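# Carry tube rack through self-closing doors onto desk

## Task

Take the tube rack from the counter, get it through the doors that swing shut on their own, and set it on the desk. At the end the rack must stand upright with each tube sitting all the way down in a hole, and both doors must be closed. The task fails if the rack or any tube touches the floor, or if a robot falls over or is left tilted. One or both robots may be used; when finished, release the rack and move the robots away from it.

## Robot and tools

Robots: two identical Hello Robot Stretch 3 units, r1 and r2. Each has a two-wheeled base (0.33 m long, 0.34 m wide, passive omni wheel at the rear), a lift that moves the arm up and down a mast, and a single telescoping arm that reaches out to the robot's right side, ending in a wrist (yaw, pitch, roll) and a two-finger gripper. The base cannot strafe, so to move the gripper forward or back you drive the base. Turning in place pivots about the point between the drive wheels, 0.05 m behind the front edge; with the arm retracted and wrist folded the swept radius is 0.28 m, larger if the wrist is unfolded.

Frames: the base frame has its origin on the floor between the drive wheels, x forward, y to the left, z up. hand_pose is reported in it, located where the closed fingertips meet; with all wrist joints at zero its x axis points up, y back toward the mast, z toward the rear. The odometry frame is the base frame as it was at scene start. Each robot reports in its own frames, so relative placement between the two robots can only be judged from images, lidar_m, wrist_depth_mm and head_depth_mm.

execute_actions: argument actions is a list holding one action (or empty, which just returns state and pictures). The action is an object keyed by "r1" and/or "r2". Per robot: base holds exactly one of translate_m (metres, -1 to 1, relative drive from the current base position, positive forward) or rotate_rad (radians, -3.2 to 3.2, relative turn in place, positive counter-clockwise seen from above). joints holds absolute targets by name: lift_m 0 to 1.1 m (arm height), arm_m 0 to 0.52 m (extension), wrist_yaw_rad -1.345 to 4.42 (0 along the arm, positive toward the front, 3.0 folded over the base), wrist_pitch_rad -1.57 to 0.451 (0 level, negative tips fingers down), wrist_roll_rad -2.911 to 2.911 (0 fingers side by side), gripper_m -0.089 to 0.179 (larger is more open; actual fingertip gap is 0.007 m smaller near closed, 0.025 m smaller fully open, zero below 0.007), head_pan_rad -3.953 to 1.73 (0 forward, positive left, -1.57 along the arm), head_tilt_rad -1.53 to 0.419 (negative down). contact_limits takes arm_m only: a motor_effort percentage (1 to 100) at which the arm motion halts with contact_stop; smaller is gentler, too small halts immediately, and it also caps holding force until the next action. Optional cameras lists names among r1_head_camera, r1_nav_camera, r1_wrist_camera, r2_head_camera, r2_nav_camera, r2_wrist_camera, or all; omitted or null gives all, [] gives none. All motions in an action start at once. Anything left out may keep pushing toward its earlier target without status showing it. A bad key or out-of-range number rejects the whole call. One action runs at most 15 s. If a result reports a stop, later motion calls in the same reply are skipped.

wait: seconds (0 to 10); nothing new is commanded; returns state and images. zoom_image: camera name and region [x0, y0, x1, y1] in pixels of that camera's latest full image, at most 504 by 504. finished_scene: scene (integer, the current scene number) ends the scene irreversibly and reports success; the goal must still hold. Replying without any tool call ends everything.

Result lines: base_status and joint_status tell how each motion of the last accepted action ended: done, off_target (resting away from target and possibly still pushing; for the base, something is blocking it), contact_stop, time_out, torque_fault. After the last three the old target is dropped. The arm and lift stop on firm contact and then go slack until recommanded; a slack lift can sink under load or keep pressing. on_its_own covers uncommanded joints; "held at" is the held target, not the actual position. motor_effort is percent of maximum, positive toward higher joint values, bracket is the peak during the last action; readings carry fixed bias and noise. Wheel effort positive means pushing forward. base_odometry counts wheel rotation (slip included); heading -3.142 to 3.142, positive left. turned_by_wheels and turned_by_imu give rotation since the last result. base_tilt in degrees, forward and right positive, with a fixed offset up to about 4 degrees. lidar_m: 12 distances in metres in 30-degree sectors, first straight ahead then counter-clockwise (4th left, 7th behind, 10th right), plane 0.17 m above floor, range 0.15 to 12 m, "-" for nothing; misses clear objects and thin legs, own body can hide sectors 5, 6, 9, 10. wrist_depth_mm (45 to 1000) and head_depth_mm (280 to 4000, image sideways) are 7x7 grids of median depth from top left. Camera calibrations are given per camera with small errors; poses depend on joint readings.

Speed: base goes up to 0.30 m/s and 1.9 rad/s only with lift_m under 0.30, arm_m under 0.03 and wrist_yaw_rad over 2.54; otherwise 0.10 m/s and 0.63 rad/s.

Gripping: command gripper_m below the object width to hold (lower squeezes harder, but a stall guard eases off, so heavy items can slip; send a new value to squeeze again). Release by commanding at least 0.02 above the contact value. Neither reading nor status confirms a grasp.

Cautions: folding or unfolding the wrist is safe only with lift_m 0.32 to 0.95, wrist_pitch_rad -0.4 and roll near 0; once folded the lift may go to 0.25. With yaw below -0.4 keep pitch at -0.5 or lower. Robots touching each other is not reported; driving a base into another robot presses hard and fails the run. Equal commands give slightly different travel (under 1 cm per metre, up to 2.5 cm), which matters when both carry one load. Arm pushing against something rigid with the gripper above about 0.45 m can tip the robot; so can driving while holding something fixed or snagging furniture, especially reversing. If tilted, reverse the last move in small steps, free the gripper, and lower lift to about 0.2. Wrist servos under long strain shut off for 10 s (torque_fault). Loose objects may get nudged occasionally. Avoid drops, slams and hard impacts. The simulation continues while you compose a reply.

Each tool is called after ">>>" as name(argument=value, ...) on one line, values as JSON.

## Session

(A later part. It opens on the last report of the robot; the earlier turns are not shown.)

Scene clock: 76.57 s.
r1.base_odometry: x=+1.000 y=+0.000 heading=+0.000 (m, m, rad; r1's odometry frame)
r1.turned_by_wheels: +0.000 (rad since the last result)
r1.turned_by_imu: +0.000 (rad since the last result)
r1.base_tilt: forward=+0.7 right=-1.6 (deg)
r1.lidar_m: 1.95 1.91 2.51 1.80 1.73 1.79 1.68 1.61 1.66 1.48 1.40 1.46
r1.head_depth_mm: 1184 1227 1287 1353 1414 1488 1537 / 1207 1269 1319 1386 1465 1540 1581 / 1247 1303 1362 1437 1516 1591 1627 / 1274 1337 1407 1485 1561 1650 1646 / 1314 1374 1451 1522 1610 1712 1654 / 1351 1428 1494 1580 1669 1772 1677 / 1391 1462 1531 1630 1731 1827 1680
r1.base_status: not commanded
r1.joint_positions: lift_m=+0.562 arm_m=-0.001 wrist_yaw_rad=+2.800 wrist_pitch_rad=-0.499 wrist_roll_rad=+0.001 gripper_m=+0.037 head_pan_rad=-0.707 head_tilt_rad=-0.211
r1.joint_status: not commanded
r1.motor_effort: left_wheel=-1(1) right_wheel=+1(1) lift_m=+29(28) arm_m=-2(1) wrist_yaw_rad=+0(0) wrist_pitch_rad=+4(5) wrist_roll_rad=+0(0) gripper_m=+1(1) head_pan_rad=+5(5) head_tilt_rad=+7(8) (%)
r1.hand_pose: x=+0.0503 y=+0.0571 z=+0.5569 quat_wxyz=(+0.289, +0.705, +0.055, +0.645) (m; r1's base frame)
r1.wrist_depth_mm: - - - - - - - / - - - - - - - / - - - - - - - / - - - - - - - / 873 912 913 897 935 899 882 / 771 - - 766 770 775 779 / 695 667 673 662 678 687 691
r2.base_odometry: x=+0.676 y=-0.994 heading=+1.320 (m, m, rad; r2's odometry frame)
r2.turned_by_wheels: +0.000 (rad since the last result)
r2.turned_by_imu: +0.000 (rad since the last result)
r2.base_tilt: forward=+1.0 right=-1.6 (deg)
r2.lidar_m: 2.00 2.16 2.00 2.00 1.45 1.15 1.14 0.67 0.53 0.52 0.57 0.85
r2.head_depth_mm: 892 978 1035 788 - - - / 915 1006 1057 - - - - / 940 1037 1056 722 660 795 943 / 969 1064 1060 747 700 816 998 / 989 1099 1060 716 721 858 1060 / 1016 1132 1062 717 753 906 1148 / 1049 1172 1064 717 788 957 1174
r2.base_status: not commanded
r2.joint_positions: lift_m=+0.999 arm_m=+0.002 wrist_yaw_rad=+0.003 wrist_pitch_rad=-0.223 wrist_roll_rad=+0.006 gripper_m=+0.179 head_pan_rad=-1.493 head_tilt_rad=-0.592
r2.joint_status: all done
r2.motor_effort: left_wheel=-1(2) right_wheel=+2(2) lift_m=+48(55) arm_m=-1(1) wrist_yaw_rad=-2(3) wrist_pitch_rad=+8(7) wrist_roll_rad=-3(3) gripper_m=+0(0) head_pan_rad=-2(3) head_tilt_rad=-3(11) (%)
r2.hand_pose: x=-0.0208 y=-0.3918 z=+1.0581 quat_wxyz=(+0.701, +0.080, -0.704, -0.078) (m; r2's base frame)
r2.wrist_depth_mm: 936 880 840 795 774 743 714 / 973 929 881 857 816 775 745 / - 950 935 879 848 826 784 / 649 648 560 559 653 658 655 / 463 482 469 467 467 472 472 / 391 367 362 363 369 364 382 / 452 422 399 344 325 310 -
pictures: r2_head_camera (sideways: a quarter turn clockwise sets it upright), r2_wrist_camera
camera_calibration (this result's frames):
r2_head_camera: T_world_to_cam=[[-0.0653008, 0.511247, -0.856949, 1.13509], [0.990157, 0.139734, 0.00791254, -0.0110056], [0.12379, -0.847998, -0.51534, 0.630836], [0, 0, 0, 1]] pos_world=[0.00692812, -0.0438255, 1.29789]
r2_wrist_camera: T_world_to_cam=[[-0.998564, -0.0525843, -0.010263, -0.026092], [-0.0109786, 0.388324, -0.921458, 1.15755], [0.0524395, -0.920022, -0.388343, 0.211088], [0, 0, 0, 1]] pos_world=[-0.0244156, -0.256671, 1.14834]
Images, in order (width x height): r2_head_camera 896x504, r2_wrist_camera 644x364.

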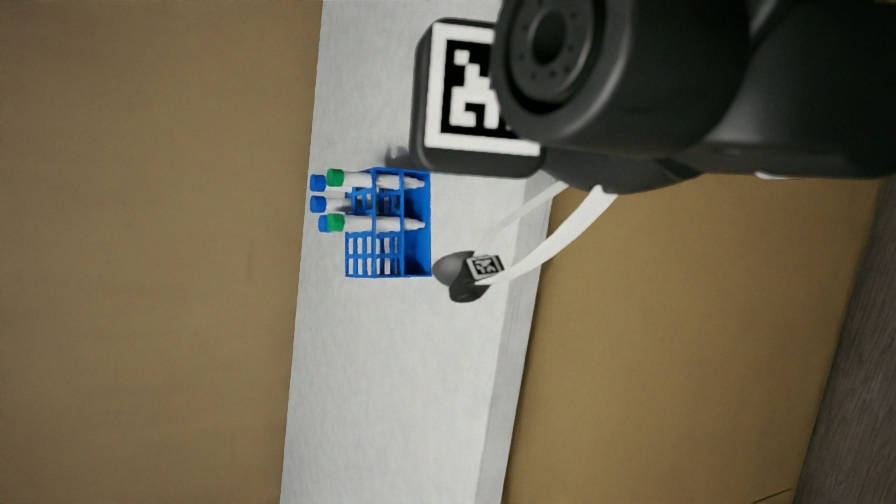

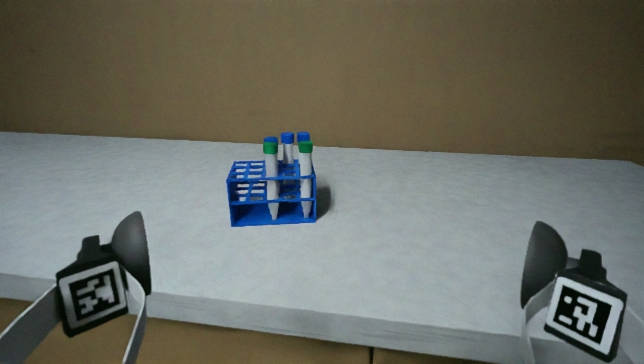

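>>> execute_actions(actions=[{"r2":{"base":{"translate_m":0.085},"joints":{"lift_m":0.80,"wrist_pitch_rad":0,"arm_m":0.0}}}], cameras=[])

>>> execute_actions(actions=[{"r2":{"joints":{"arm_m":0.2}}}], cameras=["r2_head_camera","r2_wrist_camera"])

Scene clock: 84.17 s.
r1.base_odometry: x=+1.000 y=+0.000 heading=+0.000 (m, m, rad; r1's odometry frame)
r1.turned_by_wheels: +0.000 (rad since the last result)
r1.turned_by_imu: -0.001 (rad since the last result)
r1.base_tilt: forward=+0.8 right=-1.4 (deg)
r1.lidar_m: 1.95 1.88 2.51 1.80 1.73 1.78 1.68 1.61 1.66 1.48 1.40 1.46
r1.head_depth_mm: 1187 1229 1290 1353 1409 1492 1539 / 1213 1270 1323 1387 1467 1534 1579 / 1248 1306 1365 1433 1506 1597 1636 / 1274 1344 1401 1483 1557 1642 1652 / 1320 1377 1451 1521 1621 1709 1660 / 1356 1419 1495 1575 1670 1783 1663 / 1393 1465 1537 1629 1720 1841 1682
r1.base_status: not commanded
r1.joint_positions: lift_m=+0.562 arm_m=-0.001 wrist_yaw_rad=+2.800 wrist_pitch_rad=-0.499 wrist_roll_rad=+0.001 gripper_m=+0.037 head_pan_rad=-0.707 head_tilt_rad=-0.211
r1.joint_status: not commanded
r1.motor_effort: left_wheel=-1(1) right_wheel=+2(1) lift_m=+29(28) arm_m=-1(1) wrist_yaw_rad=+0(0) wrist_pitch_rad=+5(5) wrist_roll_rad=+0(0) gripper_m=+0(1) head_pan_rad=+4(4) head_tilt_rad=+7(8) (%)
r1.hand_pose: x=+0.0503 y=+0.0571 z=+0.5569 quat_wxyz=(+0.289, +0.705, +0.055, +0.645) (m; r1's base frame)
r1.wrist_depth_mm: - - - - - - - / - - - - - - - / - - - - - - - / - - - - - - - / 864 914 927 882 902 904 876 / 778 - - 772 770 782 766 / 683 683 674 680 686 666 693
r2.base_odometry: x=+0.697 y=-0.911 heading=+1.320 (m, m, rad; r2's odometry frame)
r2.turned_by_wheels: +0.000 (rad since the last result)
r2.turned_by_imu: +0.000 (rad since the last result)
r2.base_tilt: forward=+1.0 right=-1.6 (deg)
r2.lidar_m: 1.92 2.08 2.00 1.98 1.56 1.24 1.22 0.69 0.54 0.53 0.58 0.87
r2.head_depth_mm: 902 988 1044 714 604 740 843 / 923 1017 1058 714 650 738 - / 947 1046 1057 715 676 772 - / 974 1074 1059 716 693 838 1018 / 1000 1108 1060 717 736 875 1079 / 1027 1145 1064 716 766 921 1175 / 1059 1177 1060 731 801 973 1205
r2.base_status: done
r2.joint_positions: lift_m=+0.801 arm_m=+0.002 wrist_yaw_rad=+0.003 wrist_pitch_rad=-0.024 wrist_roll_rad=+0.006 gripper_m=+0.179 head_pan_rad=-1.493 head_tilt_rad=-0.592
r2.joint_status: all done
joint sent to its limit — the command would take r2.arm_m past its lower limit, so that joint was sent only as far as its limit.
r2.motor_effort: left_wheel=-2(2) right_wheel=+2(6) lift_m=+19(44) arm_m=-1(0) wrist_yaw_rad=-1(1) wrist_pitch_rad=+8(9) wrist_roll_rad=-3(3) gripper_m=+0(1) head_pan_rad=-3(3) head_tilt_rad=-3(3) (%)
r2.hand_pose: x=-0.0208 y=-0.4028 z=+0.9089 quat_wxyz=(+0.705, +0.010, -0.709, -0.008) (m; r2's base frame)
r2.wrist_depth_mm: 983 927 902 850 816 788 750 / - 947 900 869 830 785 765 / - 974 940 717 838 810 798 / 338 344 354 357 363 372 382 / 353 325 300 286 270 260 250 / 370 346 333 317 302 291 272 / 384 363 344 327 311 299 -
pictures: none
No camera images: the call's "cameras" was empty. Leave "cameras" out to get every camera's image.

Scene clock: 88.80 s.
r1.base_odometry: x=+1.000 y=+0.000 heading=+0.000 (m, m, rad; r1's odometry frame)
r1.turned_by_wheels: +0.000 (rad since the last result)
r1.turned_by_imu: -0.001 (rad since the last result)
r1.base_tilt: forward=+1.0 right=-1.5 (deg)
r1.lidar_m: 1.95 1.88 2.52 1.81 1.73 1.78 1.68 1.61 1.66 1.47 1.40 1.45
r1.head_depth_mm: 1185 1225 1289 1348 1411 1487 1539 / 1209 1268 1318 1382 1460 1534 1593 / 1247 1302 1360 1429 1511 1594 1636 / 1280 1347 1402 1482 1553 1651 1649 / 1324 1383 1448 1529 1616 1706 1655 / 1352 1418 1491 1569 1669 1777 1667 / 1395 1460 1540 1630 1723 1836 1684
r1.base_status: not commanded
r1.joint_positions: lift_m=+0.562 arm_m=-0.001 wrist_yaw_rad=+2.800 wrist_pitch_rad=-0.499 wrist_roll_rad=+0.001 gripper_m=+0.037 head_pan_rad=-0.707 head_tilt_rad=-0.211
r1.joint_status: not commanded
r1.motor_effort: left_wheel=-1(1) right_wheel=+2(1) lift_m=+28(28) arm_m=-1(1) wrist_yaw_rad=+0(0) wrist_pitch_rad=+4(5) wrist_roll_rad=+0(0) gripper_m=+0(1) head_pan_rad=+4(4) head_tilt_rad=+7(7) (%)
r1.hand_pose: x=+0.0503 y=+0.0571 z=+0.5569 quat_wxyz=(+0.289, +0.705, +0.055, +0.645) (m; r1's base frame)
r1.wrist_depth_mm: - - - - - - - / - - - - - - - / - - - - - - - / - - - - - - - / 882 885 920 881 915 895 882 / 773 - - 783 782 756 765 / 689 667 675 672 675 684 691
r2.base_odometry: x=+0.697 y=-0.911 heading=+1.320 (m, m, rad; r2's odometry frame)
r2.turned_by_wheels: +0.000 (rad since the last result)
r2.turned_by_imu: -0.102 (rad since the last result)
r2.base_tilt: forward=+1.0 right=-1.7 (deg)
r2.lidar_m: 1.93 2.02 2.79 1.98 1.67 1.24 1.20 0.75 0.55 0.53 0.56 0.76
r2.head_depth_mm: 907 997 1042 725 599 799 918 / 920 1017 1043 709 - 813 932 / 936 1032 1040 709 679 814 965 / 951 1048 1047 714 688 813 999 / 963 1069 1044 710 706 840 1031 / 980 1086 1047 711 721 864 1072 / 998 1110 1051 710 742 888 1143
r2.base_status: not commanded
r2.joint_positions: lift_m=+0.800 arm_m=+0.200 wrist_yaw_rad=+0.012 wrist_pitch_rad=+0.039 wrist_roll_rad=+0.008 gripper_m=+0.179 head_pan_rad=-1.496 head_tilt_rad=-0.597
r2.joint_status: all done
r2.motor_effort: left_wheel=+2(40) right_wheel=-5(52) lift_m=+30(33) arm_m=+0(24) wrist_yaw_rad=-8(41) wrist_pitch_rad=-13(53) wrist_roll_rad=-5(23) gripper_m=+2(2) head_pan_rad=-2(2) head_tilt_rad=-1(3) (%)
r2.hand_pose: x=-0.0183 y=-0.6019 z=+0.9247 quat_wxyz=(+0.704, -0.009, -0.710, +0.018) (m; r2's base frame)
r2.wrist_depth_mm: 704 687 673 664 656 644 633 / 715 700 683 677 666 655 635 / 730 718 298 687 666 654 653 / 551 376 305 473 610 641 661 / 252 252 247 258 263 266 270 / - 163 164 166 167 168 184 / 114 120 121 122 122 123 -
pictures: r2_head_camera (sideways: a quarter turn clockwise sets it upright), r2_wrist_camera
camera_calibration (this result's frames):
r2_head_camera: T_world_to_cam=[[-0.0642244, 0.51604, -0.854153, 1.13144], [0.990546, 0.136935, 0.0082502, -0.0114476], [0.121221, -0.845548, -0.519956, 0.636857], [0, 0, 0, 1]] pos_world=[0.00680453, -0.0438055, 1.29765]
r2_wrist_camera: T_world_to_cam=[[-0.998007, -0.0631076, 0.000492578, -0.0523097], [-0.00915945, 0.13712, -0.990512, 1.02886], [0.0624413, -0.988542, -0.137424, -0.307224], [0, 0, 0, 1]] pos_world=[-0.0235982, -0.448082, 0.976907]
Images, in order (width x height): r2_head_camera 896x504, r2_wrist_camera 644x364.

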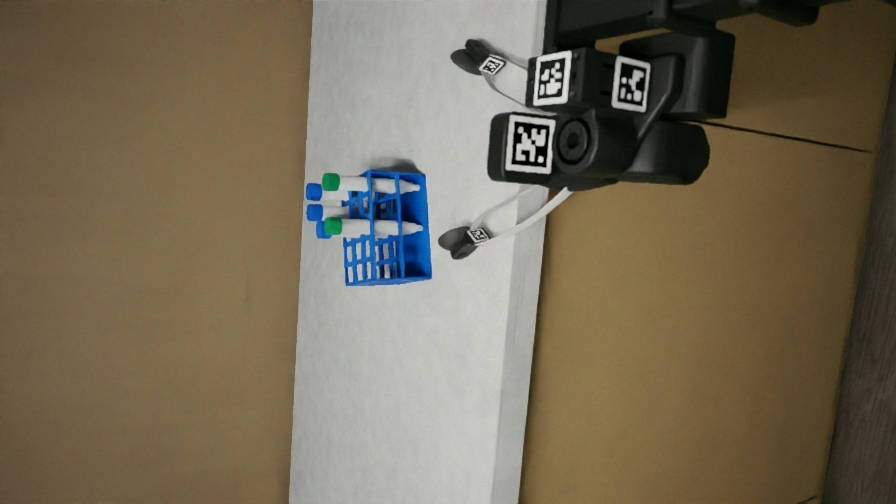

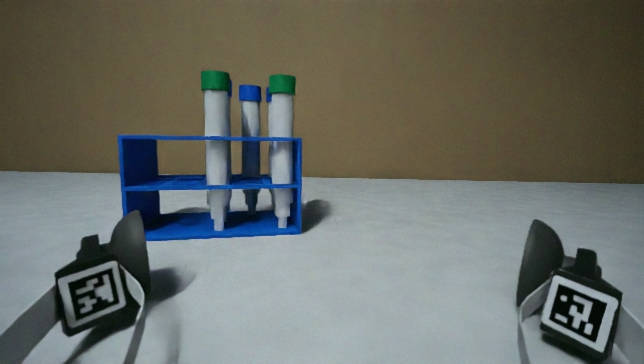

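>>> execute_actions(actions=[{"r2":{"joints":{"lift_m":0.95}}}], cameras=[])

>>> execute_actions(actions=[{"r2":{"base":{"rotate_rad":0.6},"joints":{"arm_m":0.0,"wrist_yaw_rad":1.57}}}], cameras=[])

>>> execute_actions(actions=[{"r2":{"base":{"translate_m":-0.35}}}], cameras=[])

>>> execute_actions(actions=[{"r2":{"base":{"rotate_rad":-0.6},"joints":{"head_pan_rad":-1.1}}}], cameras=["r2_head_camera","r2_wrist_camera"])

Scene clock: 100.23 s.
r1.base_odometry: x=+1.000 y=+0.000 heading=+0.000 (m, m, rad; r1's odometry frame)
r1.turned_by_wheels: +0.000 (rad since the last result)
r1.turned_by_imu: -0.001 (rad since the last result)
r1.base_tilt: forward=+0.9 right=-1.4 (deg)
r1.lidar_m: 1.95 1.88 2.52 1.81 1.74 1.78 1.68 1.61 1.66 1.48 1.40 1.46
r1.head_depth_mm: 1184 1234 1284 1348 1409 1484 1537 / 1212 1267 1325 1392 1464 1544 1588 / 1245 1298 1361 1431 1510 1594 1642 / 1278 1344 1407 1470 1555 1655 1646 / 1317 1374 1449 1529 1618 1713 1664 / 1348 1419 1495 1571 1671 1791 1671 / 1394 1460 1541 1623 1729 1830 1681
r1.base_status: not commanded
r1.joint_positions: lift_m=+0.562 arm_m=-0.001 wrist_yaw_rad=+2.800 wrist_pitch_rad=-0.499 wrist_roll_rad=+0.001 gripper_m=+0.037 head_pan_rad=-0.707 head_tilt_rad=-0.211
r1.joint_status: not commanded
r1.motor_effort: left_wheel=-1(1) right_wheel=+1(2) lift_m=+28(28) arm_m=-2(1) wrist_yaw_rad=+0(0) wrist_pitch_rad=+5(4) wrist_roll_rad=+0(0) gripper_m=+0(0) head_pan_rad=+5(5) head_tilt_rad=+8(7) (%)
r1.hand_pose: x=+0.0503 y=+0.0571 z=+0.5569 quat_wxyz=(+0.289, +0.705, +0.055, +0.645) (m; r1's base frame)
r1.wrist_depth_mm: - - - - - - - / - - - - - - - / - - - - - - - / - - - - - - - / 871 919 916 886 910 864 902 / 793 - - 767 781 757 765 / 680 690 689 680 683 692 695
r2.base_odometry: x=+0.697 y=-0.911 heading=+1.320 (m, m, rad; r2's odometry frame)
r2.turned_by_wheels: +0.000 (rad since the last result)
r2.turned_by_imu: -0.001 (rad since the last result)
r2.base_tilt: forward=+1.0 right=-1.7 (deg)
r2.lidar_m: 1.93 2.02 2.80 1.98 1.68 1.25 1.21 0.75 0.55 0.53 0.55 0.77
r2.head_depth_mm: 903 998 1079 - 657 752 902 / 919 1012 1089 - 670 772 936 / 934 1030 1097 678 678 793 963 / 948 1049 1075 707 688 814 993 / 964 1064 1044 709 704 838 1034 / 981 1083 1049 711 723 862 1069 / 994 1105 1049 709 742 890 1142
r2.base_status: not commanded
r2.joint_positions: lift_m=+0.949 arm_m=+0.200 wrist_yaw_rad=+0.003 wrist_pitch_rad=-0.016 wrist_roll_rad=+0.007 gripper_m=+0.179 head_pan_rad=-1.496 head_tilt_rad=-0.597
r2.joint_status: all done
r2.motor_effort: left_wheel=+1(2) right_wheel=-1(5) lift_m=+48(50) arm_m=+1(0) wrist_yaw_rad=-1(7) wrist_pitch_rad=+5(14) wrist_roll_rad=-4(5) gripper_m=+1(1) head_pan_rad=-1(1) head_tilt_rad=-1(1) (%)
r2.hand_pose: x=-0.0207 y=-0.6007 z=+1.0599 quat_wxyz=(+0.705, +0.007, -0.709, -0.005) (m; r2's base frame)
r2.wrist_depth_mm: 679 666 659 649 633 623 622 / 699 693 680 668 657 646 629 / 725 717 698 682 681 670 660 / 736 732 721 705 695 683 670 / 624 659 323 636 648 655 672 / 458 298 281 435 441 443 476 / 313 299 297 316 333 336 -
pictures: none
No camera images: the call's "cameras" was empty. Leave "cameras" out to get every camera's image.

Scene clock: 102.93 s.
r1.base_odometry: x=+1.000 y=+0.000 heading=+0.000 (m, m, rad; r1's odometry frame)
r1.turned_by_wheels: +0.000 (rad since the last result)
r1.turned_by_imu: -0.001 (rad since the last result)
r1.base_tilt: forward=+0.8 right=-1.5 (deg)
r1.lidar_m: 1.95 1.95 2.51 1.80 1.74 1.78 1.69 1.61 1.66 1.48 1.40 1.46
r1.head_depth_mm: 1183 1229 1286 1349 1417 1484 1539 / 1210 1264 1324 1384 1460 1541 1582 / 1245 1306 1361 1433 1514 1593 1640 / 1280 1340 1406 1483 1557 1657 1657 / 1313 1387 1454 1534 1614 1706 1658 / 1355 1418 1490 1574 1672 1781 1667 / 1402 1460 1538 1624 1729 1846 1673
r1.base_status: not commanded
r1.joint_positions: lift_m=+0.562 arm_m=-0.001 wrist_yaw_rad=+2.800 wrist_pitch_rad=-0.499 wrist_roll_rad=+0.001 gripper_m=+0.037 head_pan_rad=-0.707 head_tilt_rad=-0.211
r1.joint_status: not commanded
r1.motor_effort: left_wheel=-1(1) right_wheel=+1(1) lift_m=+28(28) arm_m=-1(2) wrist_yaw_rad=+0(0) wrist_pitch_rad=+5(4) wrist_roll_rad=+0(0) gripper_m=+0(0) head_pan_rad=+5(4) head_tilt_rad=+7(7) (%)
r1.hand_pose: x=+0.0503 y=+0.0571 z=+0.5569 quat_wxyz=(+0.289, +0.705, +0.055, +0.645) (m; r1's base frame)
r1.wrist_depth_mm: - - - - - - - / - - - - - - - / - - - - - - - / - - - - - - - / 904 913 918 874 899 884 906 / 770 - - 783 761 775 789 / 685 668 672 674 673 687 679
r2.base_odometry: x=+0.697 y=-0.911 heading=+1.920 (m, m, rad; r2's odometry frame)
r2.turned_by_wheels: +0.600 (rad since the last result)
r2.turned_by_imu: +0.592 (rad since the last result)
r2.base_tilt: forward=+1.0 right=-1.7 (deg)
r2.lidar_m: 2.07 2.01 1.98 1.57 1.22 1.21 0.70 0.54 0.53 0.57 0.83 1.94
r2.head_depth_mm: 1020 1101 1042 708 653 - - / 1100 1198 1042 709 727 - - / 1195 1307 1044 754 833 983 - / 1307 1432 1043 821 956 1127 - / 1444 1596 1048 949 1116 1257 - / 1615 1824 1045 1115 1347 - - / 1773 1952 1167 2119 1833 1552 -
r2.base_status: done
r2.joint_positions: lift_m=+0.949 arm_m=+0.002 wrist_yaw_rad=+1.568 wrist_pitch_rad=-0.017 wrist_roll_rad=+0.007 gripper_m=+0.179 head_pan_rad=-1.496 head_tilt_rad=-0.597
r2.joint_status: all done
joint sent to its limit — the command would take r2.arm_m past its lower limit, so that joint was sent only as far as its limit.
r2.motor_effort: left_wheel=-1(6) right_wheel=+2(7) lift_m=+48(48) arm_m=-2(4) wrist_yaw_rad=+2(3) wrist_pitch_rad=+5(6) wrist_roll_rad=-4(4) gripper_m=+0(1) head_pan_rad=-2(1) head_tilt_rad=-1(1) (%)
r2.hand_pose: x=+0.2344 y=-0.1482 z=+1.0598 quat_wxyz=(+0.504, +0.505, -0.498, +0.493) (m; r2's base frame)
r2.wrist_depth_mm: - - - - - - - / - - - - - - - / - - - - - - - / - - - - - - - / - - - - - - - / - - - - - - - / - - - - - - -
pictures: none
No camera images: the call's "cameras" was empty. Leave "cameras" out to get every camera's image.

Scene clock: 107.40 s.
r1.base_odometry: x=+1.000 y=+0.000 heading=+0.000 (m, m, rad; r1's odometry frame)
r1.turned_by_wheels: +0.000 (rad since the last result)
r1.turned_by_imu: -0.001 (rad since the last result)
r1.base_tilt: forward=+0.7 right=-1.6 (deg)
r1.lidar_m: 1.95 2.20 2.51 1.81 1.74 1.78 1.68 1.61 1.66 1.47 1.40 1.46
r1.head_depth_mm: 1188 1231 1284 1350 1422 1490 1530 / 1216 1272 1328 1387 1458 1543 1572 / 1247 1301 1360 1433 1502 1600 1636 / 1278 1338 1403 1488 1560 1658 1648 / 1320 1384 1449 1531 1616 1708 1660 / 1353 1422 1486 1578 1671 1777 1676 / 1390 1463 1539 1621 1730 1851 1683
r1.base_status: not commanded
r1.joint_positions: lift_m=+0.562 arm_m=-0.001 wrist_yaw_rad=+2.800 wrist_pitch_rad=-0.499 wrist_roll_rad=+0.001 gripper_m=+0.037 head_pan_rad=-0.707 head_tilt_rad=-0.211
r1.joint_status: not commanded
r1.motor_effort: left_wheel=-1(1) right_wheel=+1(2) lift_m=+28(28) arm_m=-2(2) wrist_yaw_rad=+0(0) wrist_pitch_rad=+5(4) wrist_roll_rad=+0(0) gripper_m=+0(1) head_pan_rad=+5(5) head_tilt_rad=+7(7) (%)
r1.hand_pose: x=+0.0503 y=+0.0571 z=+0.5569 quat_wxyz=(+0.289, +0.705, +0.055, +0.645) (m; r1's base frame)
r1.wrist_depth_mm: - - - - - - - / - - - - - - - / - - - - - - - / - - - - - - - / 896 922 942 895 882 862 904 / 779 - - 750 770 779 769 / 662 667 671 693 689 680 674
r2.base_odometry: x=+0.817 y=-1.240 heading=+1.920 (m, m, rad; r2's odometry frame)
r2.turned_by_wheels: +0.000 (rad since the last result)
r2.turned_by_imu: -0.002 (rad since the last result)
r2.base_tilt: forward=+1.0 right=-1.6 (deg)
r2.lidar_m: 2.37 2.22 2.68 1.20 0.93 0.92 0.44 0.34 0.33 0.36 0.52 2.22
r2.head_depth_mm: 832 903 952 709 545 - - / 896 977 1012 655 556 - - / 975 1065 1043 657 537 594 - / 1063 1178 1044 683 577 678 - / 1176 1317 1048 710 668 757 - / 1313 1457 1044 709 807 - - / 1476 1685 1046 823 1024 1470 -
r2.base_status: done
r2.joint_positions: lift_m=+0.949 arm_m=+0.002 wrist_yaw_rad=+1.568 wrist_pitch_rad=-0.017 wrist_roll_rad=+0.007 gripper_m=+0.179 head_pan_rad=-1.496 head_tilt_rad=-0.597
r2.joint_status: not commanded
r2.motor_effort: left_wheel=-1(5) right_wheel=+2(3) lift_m=+48(48) arm_m=-3(3) wrist_yaw_rad=+1(3) wrist_pitch_rad=+6(6) wrist_roll_rad=-4(4) gripper_m=+0(1) head_pan_rad=-2(2) head_tilt_rad=-1(1) (%)
r2.hand_pose: x=+0.2344 y=-0.1482 z=+1.0598 quat_wxyz=(+0.504, +0.505, -0.498, +0.493) (m; r2's base frame)
r2.wrist_depth_mm: - - - - - - - / - - - - - - - / - - - - - - - / - - - - - - - / - - - - - - - / - - - - - - - / - - - - - - -
pictures: none
No camera images: the call's "cameras" was empty. Leave "cameras" out to get every camera's image.

Scene clock: 109.30 s.
r1.base_odometry: x=+1.000 y=+0.000 heading=+0.000 (m, m, rad; r1's odometry frame)
r1.turned_by_wheels: +0.000 (rad since the last result)
r1.turned_by_imu: +0.000 (rad since the last result)
r1.base_tilt: forward=+0.8 right=-1.4 (deg)
r1.lidar_m: 1.95 2.13 2.51 1.81 1.74 1.78 1.68 1.61 1.66 1.48 1.40 1.45
r1.head_depth_mm: 1181 1230 1285 1349 1415 1482 1530 / 1213 1265 1321 1395 1452 1542 1587 / 1248 1303 1367 1435 1511 1592 1633 / 1277 1341 1402 1478 1554 1652 1643 / 1313 1382 1446 1525 1620 1705 1666 / 1353 1421 1499 1578 1679 1778 1679 / 1399 1454 1533 1624 1731 1838 1680
r1.base_status: not commanded
r1.joint_positions: lift_m=+0.562 arm_m=-0.001 wrist_yaw_rad=+2.800 wrist_pitch_rad=-0.499 wrist_roll_rad=+0.001 gripper_m=+0.037 head_pan_rad=-0.707 head_tilt_rad=-0.211
r1.joint_status: not commanded
r1.motor_effort: left_wheel=-1(1) right_wheel=+1(1) lift_m=+28(28) arm_m=-2(2) wrist_yaw_rad=+0(0) wrist_pitch_rad=+4(5) wrist_roll_rad=+0(0) gripper_m=+0(0) head_pan_rad=+4(5) head_tilt_rad=+8(8) (%)
r1.hand_pose: x=+0.0503 y=+0.0571 z=+0.5569 quat_wxyz=(+0.289, +0.705, +0.055, +0.645) (m; r1's base frame)
r1.wrist_depth_mm: - - - - - - - / - - - - - - - / - - - - - - - / - - - - - - - / 903 910 915 899 919 875 895 / 774 - - 762 771 773 773 / 686 682 676 679 677 676 667
r2.base_odometry: x=+0.817 y=-1.240 heading=+1.320 (m, m, rad; r2's odometry frame)
r2.turned_by_wheels: -0.600 (rad since the last result)
r2.turned_by_imu: -0.592 (rad since the last result)
r2.base_tilt: forward=+1.1 right=-1.7 (deg)
r2.lidar_m: 1.33 2.31 2.26 2.23 1.29 0.95 0.92 0.47 0.35 0.33 0.35 0.48
r2.head_depth_mm: 761 827 895 706 537 431 470 / 800 876 940 710 536 446 - / 846 931 978 709 556 - - / 898 997 1043 648 556 - - / 953 1064 1045 663 536 626 874 / 1017 1144 1048 712 577 730 967 / 1090 1240 1046 711 669 855 1170
r2.base_status: done
r2.joint_positions: lift_m=+0.949 arm_m=+0.002 wrist_yaw_rad=+1.568 wrist_pitch_rad=-0.017 wrist_roll_rad=+0.007 gripper_m=+0.179 head_pan_rad=-1.107 head_tilt_rad=-0.597
r2.joint_status: all done
r2.motor_effort: left_wheel=+2(5) right_wheel=-3(6) lift_m=+48(48) arm_m=-2(2) wrist_yaw_rad=+2(1) wrist_pitch_rad=+6(5) wrist_roll_rad=-4(4) gripper_m=+1(0) head_pan_rad=+1(22) head_tilt_rad=-1(1) (%)
r2.hand_pose: x=+0.2344 y=-0.1482 z=+1.0598 quat_wxyz=(+0.504, +0.505, -0.498, +0.493) (m; r2's base frame)
r2.wrist_depth_mm: - - - - - - - / - - - - - - - / - - - - - - 978 / - - - - - - 944 / - - - - 792 661 663 / - - - - 758 443 356 / - - - - 755 355 -
pictures: r2_head_camera (sideways: a quarter turn clockwise sets it upright), r2_wrist_camera
camera_calibration (this result's frames):
r2_head_camera: T_world_to_cam=[[-0.255059, 0.453175, -0.854153, 1.1326], [0.864697, 0.502226, 0.00825021, -0.0106799], [0.432716, -0.73648, -0.519956, 0.634957], [0, 0, 0, 1]] pos_world=[0.0233584, -0.0402686, 1.29765]
r2_wrist_camera: T_world_to_cam=[[0.0481484, -0.99884, -0.000711067, -0.154152], [-0.19181, -0.00854745, -0.981395, 1.11441], [0.98025, 0.047389, -0.191999, 0.140255], [0, 0, 0, 1]] pos_world=[0.0836926, -0.151095, 1.12049]
Images, in order (width x height): r2_head_camera 896x504, r2_wrist_camera 644x364.

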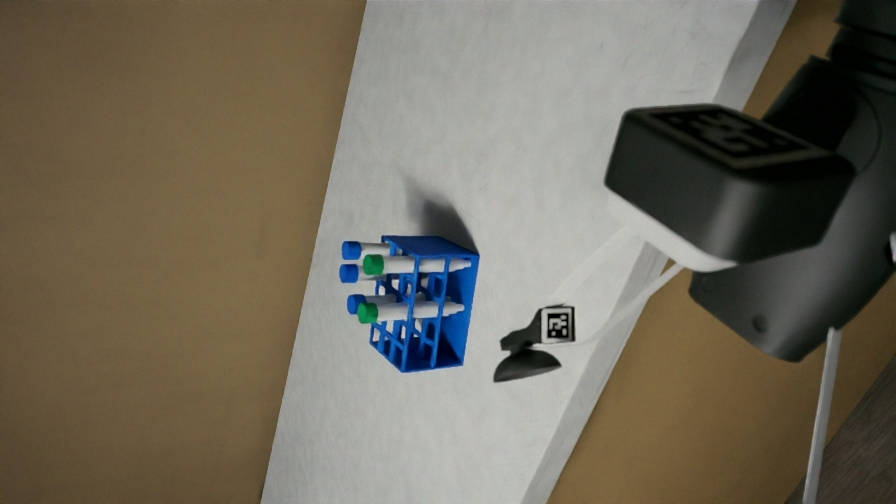

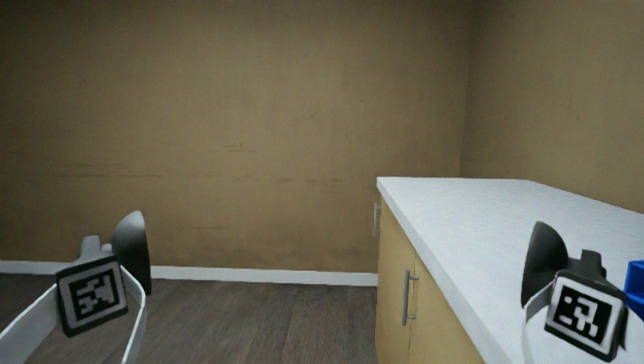

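>>> execute_actions(actions=[{"r2":{"base":{"translate_m":-0.1},"joints":{"arm_m":0.37}}}], cameras=[])

>>> execute_actions(actions=[{"r2":{"joints":{"lift_m":0.84}}}], cameras=["r2_head_camera","r2_wrist_camera"])

Scene clock: 117.73 s.
r1.base_odometry: x=+1.000 y=+0.000 heading=+0.000 (m, m, rad; r1's odometry frame)
r1.turned_by_wheels: +0.000 (rad since the last result)
r1.turned_by_imu: -0.002 (rad since the last result)
r1.base_tilt: forward=+0.6 right=-1.5 (deg)
r1.lidar_m: 1.95 2.25 2.51 1.81 1.73 1.78 1.68 1.61 1.66 1.48 1.40 1.45
r1.head_depth_mm: 1187 1231 1287 1344 1419 1485 1536 / 1215 1260 1318 1386 1467 1537 1584 / 1245 1301 1368 1435 1510 1590 1640 / 1284 1340 1406 1487 1558 1649 1651 / 1313 1379 1448 1519 1620 1709 1665 / 1349 1410 1490 1576 1677 1773 1667 / 1390 1469 1538 1629 1712 1833 1679
r1.base_status: not commanded
r1.joint_positions: lift_m=+0.562 arm_m=-0.001 wrist_yaw_rad=+2.800 wrist_pitch_rad=-0.499 wrist_roll_rad=+0.001 gripper_m=+0.037 head_pan_rad=-0.707 head_tilt_rad=-0.211
r1.joint_status: not commanded
r1.motor_effort: left_wheel=-1(1) right_wheel=+1(1) lift_m=+28(28) arm_m=-1(2) wrist_yaw_rad=+0(0) wrist_pitch_rad=+5(4) wrist_roll_rad=+0(0) gripper_m=+1(0) head_pan_rad=+4(4) head_tilt_rad=+7(8) (%)
r1.hand_pose: x=+0.0503 y=+0.0571 z=+0.5569 quat_wxyz=(+0.289, +0.705, +0.055, +0.645) (m; r1's base frame)
r1.wrist_depth_mm: - - - - - - - / - - - - - - - / - - - - - - - / - - - - - - - / 874 896 904 899 887 905 889 / 761 - - 778 755 785 763 / 683 674 674 679 677 661 689
r2.base_odometry: x=+0.792 y=-1.337 heading=+1.320 (m, m, rad; r2's odometry frame)
r2.turned_by_wheels: +0.000 (rad since the last result)
r2.turned_by_imu: -0.001 (rad since the last result)
r2.base_tilt: forward=+0.9 right=-1.7 (deg)
r2.lidar_m: 1.33 2.41 2.25 3.03 1.15 0.85 0.82 0.86 0.35 0.33 0.35 0.48
r2.head_depth_mm: 759 826 894 676 535 431 489 / 800 875 924 676 536 445 541 / 844 930 981 677 536 471 606 / 895 993 1041 709 536 564 691 / 951 1057 1044 680 537 621 804 / 1016 1141 1044 698 577 728 957 / 1089 1237 1044 710 667 855 1170
r2.base_status: done
r2.joint_positions: lift_m=+0.949 arm_m=+0.370 wrist_yaw_rad=+1.568 wrist_pitch_rad=-0.017 wrist_roll_rad=+0.006 gripper_m=+0.179 head_pan_rad=-1.107 head_tilt_rad=-0.597
r2.joint_status: all done
r2.motor_effort: left_wheel=+2(3) right_wheel=-3(7) lift_m=+48(48) arm_m=+2(3) wrist_yaw_rad=+1(2) wrist_pitch_rad=+5(6) wrist_roll_rad=-4(4) gripper_m=+1(1) head_pan_rad=+3(2) head_tilt_rad=-1(1) (%)
r2.hand_pose: x=+0.2344 y=-0.5154 z=+1.0598 quat_wxyz=(+0.504, +0.505, -0.498, +0.493) (m; r2's base frame)
r2.wrist_depth_mm: - - - - - 836 537 / - - - - - 825 532 / - - - - - 838 530 / - - - - - 820 532 / - - - 390 646 648 515 / - - 436 356 437 441 458 / - 363 328 328 332 334 -
pictures: none
No camera images: the call's "cameras" was empty. Leave "cameras" out to get every camera's image.

Scene clock: 119.57 s.
r1.base_odometry: x=+1.000 y=+0.000 heading=+0.000 (m, m, rad; r1's odometry frame)
r1.turned_by_wheels: +0.000 (rad since the last result)
r1.turned_by_imu: +0.000 (rad since the last result)
r1.base_tilt: forward=+0.8 right=-1.7 (deg)
r1.lidar_m: 1.95 2.26 2.51 1.80 1.74 1.78 1.68 1.61 1.66 1.48 1.40 1.46
r1.head_depth_mm: 1187 1229 1284 1346 1416 1491 1541 / 1214 1267 1319 1385 1466 1549 1584 / 1249 1304 1368 1433 1511 1598 1632 / 1276 1333 1410 1478 1556 1658 1653 / 1317 1377 1447 1527 1612 1703 1656 / 1353 1420 1494 1578 1665 1776 1667 / 1398 1458 1535 1621 1727 1853 1679
r1.base_status: not commanded
r1.joint_positions: lift_m=+0.562 arm_m=-0.001 wrist_yaw_rad=+2.800 wrist_pitch_rad=-0.499 wrist_roll_rad=+0.001 gripper_m=+0.037 head_pan_rad=-0.707 head_tilt_rad=-0.211
r1.joint_status: not commanded
r1.motor_effort: left_wheel=-1(1) right_wheel=+2(1) lift_m=+29(28) arm_m=-2(2) wrist_yaw_rad=+0(0) wrist_pitch_rad=+5(5) wrist_roll_rad=+0(0) gripper_m=+0(0) head_pan_rad=+5(5) head_tilt_rad=+7(7) (%)
r1.hand_pose: x=+0.0503 y=+0.0571 z=+0.5569 quat_wxyz=(+0.289, +0.705, +0.055, +0.645) (m; r1's base frame)
r1.wrist_depth_mm: - - - - - - - / - - - - - - - / - - - - - - - / - - - - - - - / 896 916 921 909 923 865 906 / 765 - - 763 781 765 758 / 685 675 663 689 680 680 674
r2.base_odometry: x=+0.792 y=-1.337 heading=+1.320 (m, m, rad; r2's odometry frame)
r2.turned_by_wheels: +0.000 (rad since the last result)
r2.turned_by_imu: +0.000 (rad since the last result)
r2.base_tilt: forward=+1.0 right=-1.8 (deg)
r2.lidar_m: 1.33 2.41 2.25 3.03 1.15 0.85 0.82 0.86 0.35 0.33 0.35 0.48
r2.head_depth_mm: 761 827 892 780 518 431 488 / 797 876 936 708 528 445 542 / 844 929 978 707 528 472 607 / 896 988 1043 710 537 563 691 / 953 1062 1045 680 537 621 802 / 1018 1138 1046 700 579 728 955 / 1091 1233 1043 711 666 852 1168
r2.base_status: not commanded
r2.joint_positions: lift_m=+0.841 arm_m=+0.370 wrist_yaw_rad=+1.568 wrist_pitch_rad=-0.015 wrist_roll_rad=+0.006 gripper_m=+0.179 head_pan_rad=-1.107 head_tilt_rad=-0.597
r2.joint_status: all done
r2.motor_effort: left_wheel=+2(2) right_wheel=-2(3) lift_m=+17(41) arm_m=+3(2) wrist_yaw_rad=+2(3) wrist_pitch_rad=+5(6) wrist_roll_rad=-4(4) gripper_m=+1(1) head_pan_rad=+2(2) head_tilt_rad=-1(1) (%)
r2.hand_pose: x=+0.2345 y=-0.5155 z=+0.9513 quat_wxyz=(+0.503, +0.505, -0.498, +0.494) (m; r2's base frame)
r2.wrist_depth_mm: - - - - - 839 533 / - - - - - 832 538 / - - - 374 - 823 528 / - - 719 333 521 616 503 / - 347 315 318 321 325 328 / - 215 217 217 218 220 237 / 155 163 164 164 165 166 -
pictures: r2_head_camera (sideways: a quarter turn clockwise sets it upright), r2_wrist_camera
camera_calibration (this result's frames):
r2_head_camera: T_world_to_cam=[[-0.25511, 0.453146, -0.854153, 1.1326], [0.864641, 0.502322, 0.00825021, -0.0106796], [0.432798, -0.736431, -0.519956, 0.634957], [0, 0, 0, 1]] pos_world=[0.0233629, -0.0402667, 1.29765]
r2_wrist_camera: T_world_to_cam=[[0.0482383, -0.998836, -0.000451083, -0.521307], [-0.190637, -0.00876342, -0.981622, 1.00454], [0.980475, 0.0474378, -0.190838, 0.135644], [0, 0, 0, 1]] pos_world=[0.0836543, -0.518332, 1.01173]
Images, in order (width x height): r2_head_camera 896x504, r2_wrist_camera 644x364.

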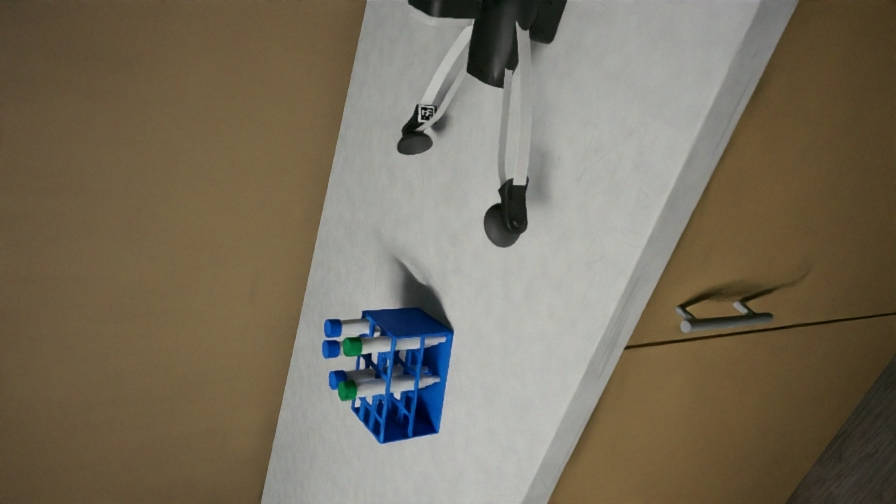

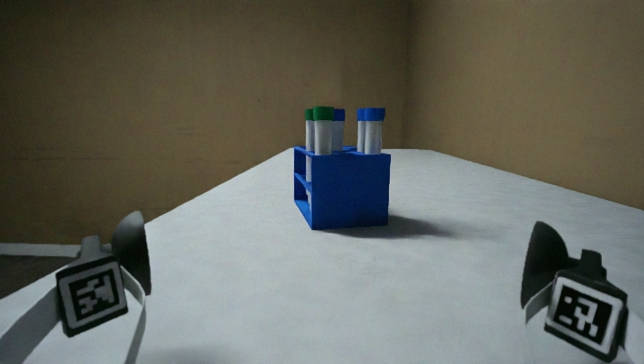

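>>> execute_actions(actions=[{"r2":{"base":{"translate_m":0.2},"joints":{"arm_m":0.385,"lift_m":0.85}}}], cameras=["r2_head_camera","r2_wrist_camera"])

Scene clock: 126.07 s.
r1.base_odometry: x=+1.000 y=+0.000 heading=+0.000 (m, m, rad; r1's odometry frame)
r1.turned_by_wheels: +0.000 (rad since the last result)
r1.turned_by_imu: -0.001 (rad since the last result)
r1.base_tilt: forward=+0.8 right=-1.4 (deg)
r1.lidar_m: 1.95 2.10 2.51 1.80 1.74 1.78 1.68 1.61 1.66 1.48 1.40 1.45
r1.head_depth_mm: 1186 1232 1286 1352 1413 1492 1532 / 1216 1267 1327 1390 1464 1543 1580 / 1243 1306 1365 1431 1513 1595 1634 / 1281 1340 1405 1476 1550 1649 1648 / 1314 1380 1454 1527 1611 1704 1659 / 1349 1420 1494 1582 1673 1779 1672 / 1393 1459 1533 1622 1723 1846 1678
r1.base_status: not commanded
r1.joint_positions: lift_m=+0.562 arm_m=-0.001 wrist_yaw_rad=+2.800 wrist_pitch_rad=-0.499 wrist_roll_rad=+0.001 gripper_m=+0.037 head_pan_rad=-0.707 head_tilt_rad=-0.211
r1.joint_status: not commanded
r1.motor_effort: left_wheel=-1(1) right_wheel=+1(1) lift_m=+28(28) arm_m=-1(2) wrist_yaw_rad=+0(0) wrist_pitch_rad=+5(4) wrist_roll_rad=+0(0) gripper_m=+0(0) head_pan_rad=+4(5) head_tilt_rad=+7(7) (%)
r1.hand_pose: x=+0.0503 y=+0.0571 z=+0.5569 quat_wxyz=(+0.289, +0.705, +0.055, +0.645) (m; r1's base frame)
r1.wrist_depth_mm: - - - - - - - / - - - - - - - / - - - - - - - / - - - - - - - / 869 888 947 860 910 896 883 / 760 - - 768 771 766 777 / 676 680 683 680 687 673 678
r2.base_odometry: x=+0.842 y=-1.143 heading=+1.320 (m, m, rad; r2's odometry frame)
r2.turned_by_wheels: +0.000 (rad since the last result)
r2.turned_by_imu: +0.000 (rad since the last result)
r2.base_tilt: forward=+1.0 right=-1.6 (deg)
r2.lidar_m: 1.34 2.21 2.25 2.21 1.43 1.05 1.02 0.47 0.35 0.34 0.35 0.48
r2.head_depth_mm: 761 831 899 778 528 431 490 / 802 879 940 707 536 454 534 / 847 932 978 624 536 479 611 / 897 992 1046 634 536 565 695 / 958 1065 1047 708 538 640 805 / 1023 1147 1046 709 578 731 961 / 1093 1236 1049 711 670 856 1171
r2.base_status: done
r2.joint_positions: lift_m=+0.849 arm_m=+0.385 wrist_yaw_rad=+1.568 wrist_pitch_rad=-0.017 wrist_roll_rad=+0.006 gripper_m=+0.179 head_pan_rad=-1.107 head_tilt_rad=-0.597
r2.joint_status: all done
r2.motor_effort: left_wheel=+2(4) right_wheel=-3(4) lift_m=+48(53) arm_m=+1(3) wrist_yaw_rad=+2(3) wrist_pitch_rad=+5(6) wrist_roll_rad=-4(4) gripper_m=+0(0) head_pan_rad=+2(2) head_tilt_rad=-1(1) (%)
r2.hand_pose: x=+0.2344 y=-0.5304 z=+0.9599 quat_wxyz=(+0.504, +0.505, -0.498, +0.494) (m; r2's base frame)
r2.wrist_depth_mm: - - - - - 808 520 / - - - - - 800 522 / - - - 176 142 800 511 / - - 538 183 479 656 489 / - 372 286 130 140 348 353 / - 231 205 133 143 236 255 / 167 174 161 137 148 178 -
pictures: r2_head_camera (sideways: a quarter turn clockwise sets it upright), r2_wrist_camera
camera_calibration (this result's frames):
r2_head_camera: T_world_to_cam=[[-0.255109, 0.453146, -0.854153, 1.1326], [0.864641, 0.502322, 0.0082502, -0.0106795], [0.432798, -0.736432, -0.519956, 0.634956], [0, 0, 0, 1]] pos_world=[0.0233629, -0.0402667, 1.29765]
r2_wrist_camera: T_world_to_cam=[[0.048417, -0.998827, -0.000503386, -0.536212], [-0.191646, -0.00879517, -0.981425, 1.0129], [0.980269, 0.0476141, -0.191847, 0.139137], [0, 0, 0, 1]] pos_world=[0.0836883, -0.533299, 1.02051]
Images, in order (width x height): r2_head_camera 896x504, r2_wrist_camera 644x364.

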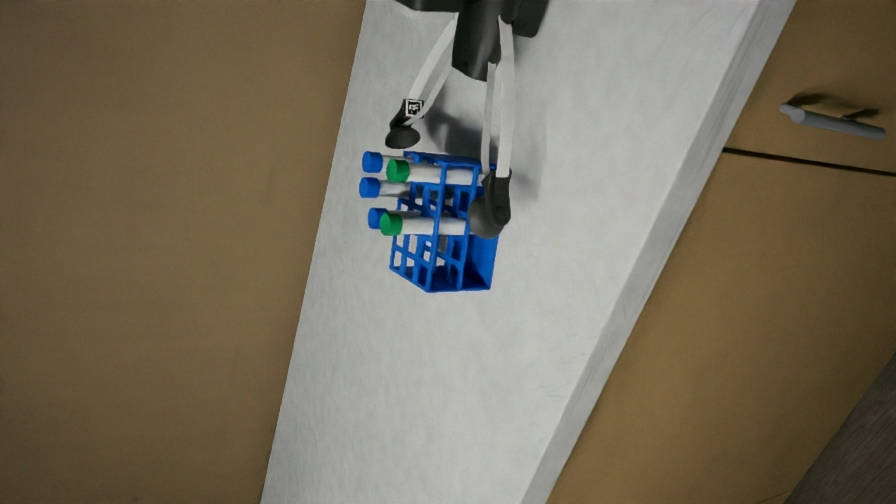

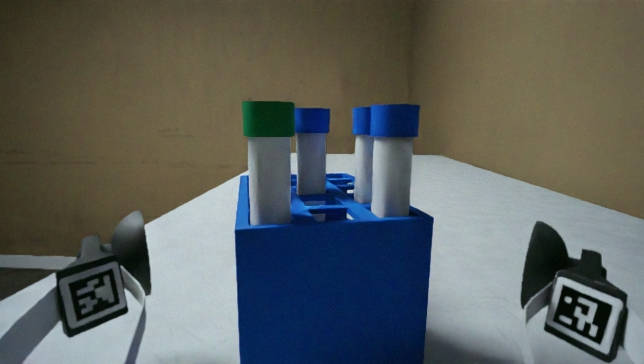

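>>> execute_actions(actions=[{"r2":{"base":{"translate_m":0.06},"joints":{"lift_m":0.835,"gripper_m":0.14}}}], cameras=[])

>>> execute_actions(actions=[{"r2":{"joints":{"gripper_m":0.05}}}], cameras=["r2_head_camera","r2_wrist_camera"])

Scene clock: 130.90 s.
r1.base_odometry: x=+1.000 y=+0.000 heading=+0.000 (m, m, rad; r1's odometry frame)
r1.turned_by_wheels: +0.000 (rad since the last result)
r1.turned_by_imu: -0.001 (rad since the last result)
r1.base_tilt: forward=+0.8 right=-1.3 (deg)
r1.lidar_m: 1.95 2.09 2.51 1.80 1.74 1.78 1.68 1.61 1.66 1.47 1.40 1.45
r1.head_depth_mm: 1187 1229 1286 1348 1415 1496 1541 / 1213 1264 1318 1387 1460 1536 1582 / 1250 1300 1362 1433 1511 1595 1633 / 1275 1335 1398 1476 1558 1650 1647 / 1313 1380 1446 1524 1609 1712 1659 / 1355 1423 1488 1576 1667 1773 1679 / 1396 1463 1535 1623 1721 1841 1678
r1.base_status: not commanded
r1.joint_positions: lift_m=+0.562 arm_m=-0.001 wrist_yaw_rad=+2.800 wrist_pitch_rad=-0.499 wrist_roll_rad=+0.001 gripper_m=+0.037 head_pan_rad=-0.707 head_tilt_rad=-0.211
r1.joint_status: not commanded
r1.motor_effort: left_wheel=-1(1) right_wheel=+2(1) lift_m=+28(29) arm_m=-1(2) wrist_yaw_rad=+0(0) wrist_pitch_rad=+5(5) wrist_roll_rad=+0(0) gripper_m=+0(1) head_pan_rad=+5(5) head_tilt_rad=+7(7) (%)
r1.hand_pose: x=+0.0503 y=+0.0571 z=+0.5569 quat_wxyz=(+0.289, +0.705, +0.055, +0.645) (m; r1's base frame)
r1.wrist_depth_mm: - - - - - - - / - - - - - - - / - - - - - - - / - - - - - - - / 894 892 921 892 895 888 883 / 784 - - 760 785 769 769 / 690 678 676 673 678 680 683
r2.base_odometry: x=+0.856 y=-1.085 heading=+1.320 (m, m, rad; r2's odometry frame)
r2.turned_by_wheels: +0.000 (rad since the last result)
r2.turned_by_imu: -0.006 (rad since the last result)
r2.base_tilt: forward=+0.9 right=-1.7 (deg)
r2.lidar_m: 2.06 2.14 2.96 2.19 1.52 1.12 1.08 0.48 0.35 0.34 0.35 0.48
r2.head_depth_mm: 759 828 897 780 519 432 484 / 803 875 939 605 536 454 546 / 847 929 978 608 537 480 609 / 896 990 1045 678 537 566 692 / 951 1062 1047 711 537 635 803 / 1013 1142 1050 711 577 727 954 / 1092 1235 1049 712 664 847 1170
r2.base_status: done
r2.joint_positions: lift_m=+0.838 arm_m=+0.385 wrist_yaw_rad=+1.569 wrist_pitch_rad=+0.004 wrist_roll_rad=+0.009 gripper_m=+0.140 head_pan_rad=-1.107 head_tilt_rad=-0.597
r2.joint_status: lift_m contact_stop (moved -0.011 of -0.014); the others done
r2.on_its_own: lift_m is slack since a contact_stop, until your next command for it
r2.motor_effort: left_wheel=-2(4) right_wheel=+6(18) lift_m=+34(43) arm_m=+2(3) wrist_yaw_rad=+1(2) wrist_pitch_rad=-2(6) wrist_roll_rad=-5(6) gripper_m=+0(85) head_pan_rad=+3(3) head_tilt_rad=-1(1) (%)
r2.hand_pose: x=+0.2350 y=-0.5302 z=+0.9540 quat_wxyz=(+0.497, +0.501, -0.503, +0.498) (m; r2's base frame)
r2.wrist_depth_mm: - - - - - 801 517 / - - 74 - 91 797 518 / - - 76 131 87 799 516 / - - 78 134 91 687 513 / - - 80 119 92 388 357 / 240 72 75 80 87 - 234 / - 161 76 82 90 165 174
pictures: none
No camera images: the call's "cameras" was empty. Leave "cameras" out to get every camera's image.

not run: a stop came earlier in this reply.

Gripper is resting on the counter; raise slightly and close.

>>> execute_actions(actions=[{"r2":{"joints":{"lift_m":0.848,"gripper_m":0.05}}}], cameras=["r2_head_camera","r2_wrist_camera"])

Scene clock: 134.23 s.
r1.base_odometry: x=+1.000 y=+0.000 heading=+0.000 (m, m, rad; r1's odometry frame)
r1.turned_by_wheels: +0.000 (rad since the last result)
r1.turned_by_imu: -0.001 (rad since the last result)
r1.base_tilt: forward=+0.9 right=-1.5 (deg)
r1.lidar_m: 1.95 2.09 2.52 1.80 1.74 1.78 1.68 1.60 1.66 1.47 1.40 1.46
r1.head_depth_mm: 1183 1236 1291 1347 1416 1493 1539 / 1213 1265 1324 1384 1470 1537 1578 / 1244 1299 1364 1436 1513 1593 1634 / 1278 1343 1402 1481 1558 1650 1646 / 1318 1373 1446 1533 1607 1705 1660 / 1351 1414 1494 1576 1669 1776 1669 / 1397 1460 1534 1624 1731 1839 1685
r1.base_status: not commanded
r1.joint_positions: lift_m=+0.562 arm_m=-0.001 wrist_yaw_rad=+2.800 wrist_pitch_rad=-0.499 wrist_roll_rad=+0.001 gripper_m=+0.037 head_pan_rad=-0.707 head_tilt_rad=-0.211
r1.joint_status: not commanded
r1.motor_effort: left_wheel=-1(1) right_wheel=+1(2) lift_m=+28(28) arm_m=-2(2) wrist_yaw_rad=+0(0) wrist_pitch_rad=+5(5) wrist_roll_rad=+0(0) gripper_m=+0(0) head_pan_rad=+5(5) head_tilt_rad=+8(7) (%)
r1.hand_pose: x=+0.0503 y=+0.0571 z=+0.5569 quat_wxyz=(+0.289, +0.705, +0.055, +0.645) (m; r1's base frame)
r1.wrist_depth_mm: - - - - - - - / - - - - - - - / - - - - - - - / - - - - - - - / 875 886 907 880 906 879 881 / 778 - - 791 780 780 779 / 679 671 679 673 687 676 695
r2.base_odometry: x=+0.856 y=-1.085 heading=+1.320 (m, m, rad; r2's odometry frame)
r2.turned_by_wheels: +0.000 (rad since the last result)
r2.turned_by_imu: +0.000 (rad since the last result)
r2.base_tilt: forward=+1.0 right=-1.7 (deg)
r2.lidar_m: 2.06 2.14 2.96 2.20 1.51 1.12 1.08 0.47 0.35 0.34 0.35 0.48
r2.head_depth_mm: 761 829 896 779 536 431 483 / 800 878 939 677 536 454 546 / 846 930 979 605 537 478 608 / 895 988 1040 678 537 564 692 / 951 1056 1042 709 537 635 803 / 1015 1141 1043 711 577 727 949 / 1088 1232 1047 710 664 848 1167
r2.base_status: not commanded
r2.joint_positions: lift_m=+0.847 arm_m=+0.385 wrist_yaw_rad=+1.569 wrist_pitch_rad=-0.023 wrist_roll_rad=+0.006 gripper_m=+0.052 head_pan_rad=-1.107 head_tilt_rad=-0.597
r2.joint_status: all done
r2.motor_effort: left_wheel=+1(2) right_wheel=-2(7) lift_m=+49(50) arm_m=+1(2) wrist_yaw_rad=+1(2) wrist_pitch_rad=+8(9) wrist_roll_rad=-4(5) gripper_m=-31(97) head_pan_rad=+2(2) head_tilt_rad=-1(1) (%)
r2.hand_pose: x=+0.2343 y=-0.5302 z=+0.9563 quat_wxyz=(+0.505, +0.507, -0.496, +0.492) (m; r2's base frame)
r2.wrist_depth_mm: - - - - - 802 515 / - - 74 - - 805 513 / - - 77 136 93 797 514 / - - 79 139 98 620 491 / - 376 81 109 95 369 336 / 237 149 75 82 91 - 230 / 178 163 77 85 94 164 174
pictures: r2_head_camera (sideways: a quarter turn clockwise sets it upright), r2_wrist_camera
camera_calibration (this result's frames):
r2_head_camera: T_world_to_cam=[[-0.255112, 0.453145, -0.854153, 1.1326], [0.864638, 0.502327, 0.00825021, -0.0106795], [0.432803, -0.736429, -0.519956, 0.634956], [0, 0, 0, 1]] pos_world=[0.0233631, -0.0402666, 1.29765]
r2_wrist_camera: T_world_to_cam=[[0.0492865, -0.998784, -0.000674754, -0.536032], [-0.19751, -0.0090842, -0.980259, 1.00949], [0.979061, 0.0484468, -0.197718, 0.144957], [0, 0, 0, 1]] pos_world=[0.0838828, -0.533233, 1.01786]
Images, in order (width x height): r2_head_camera 896x504, r2_wrist_camera 644x364.

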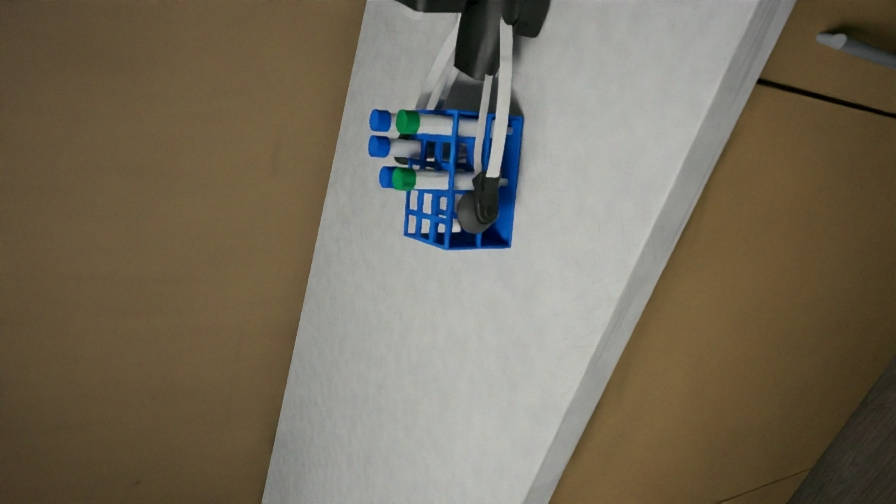

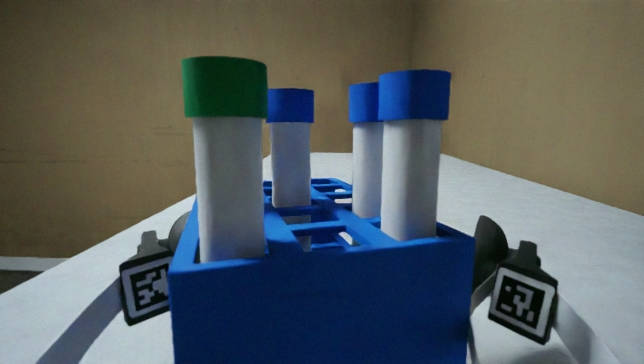

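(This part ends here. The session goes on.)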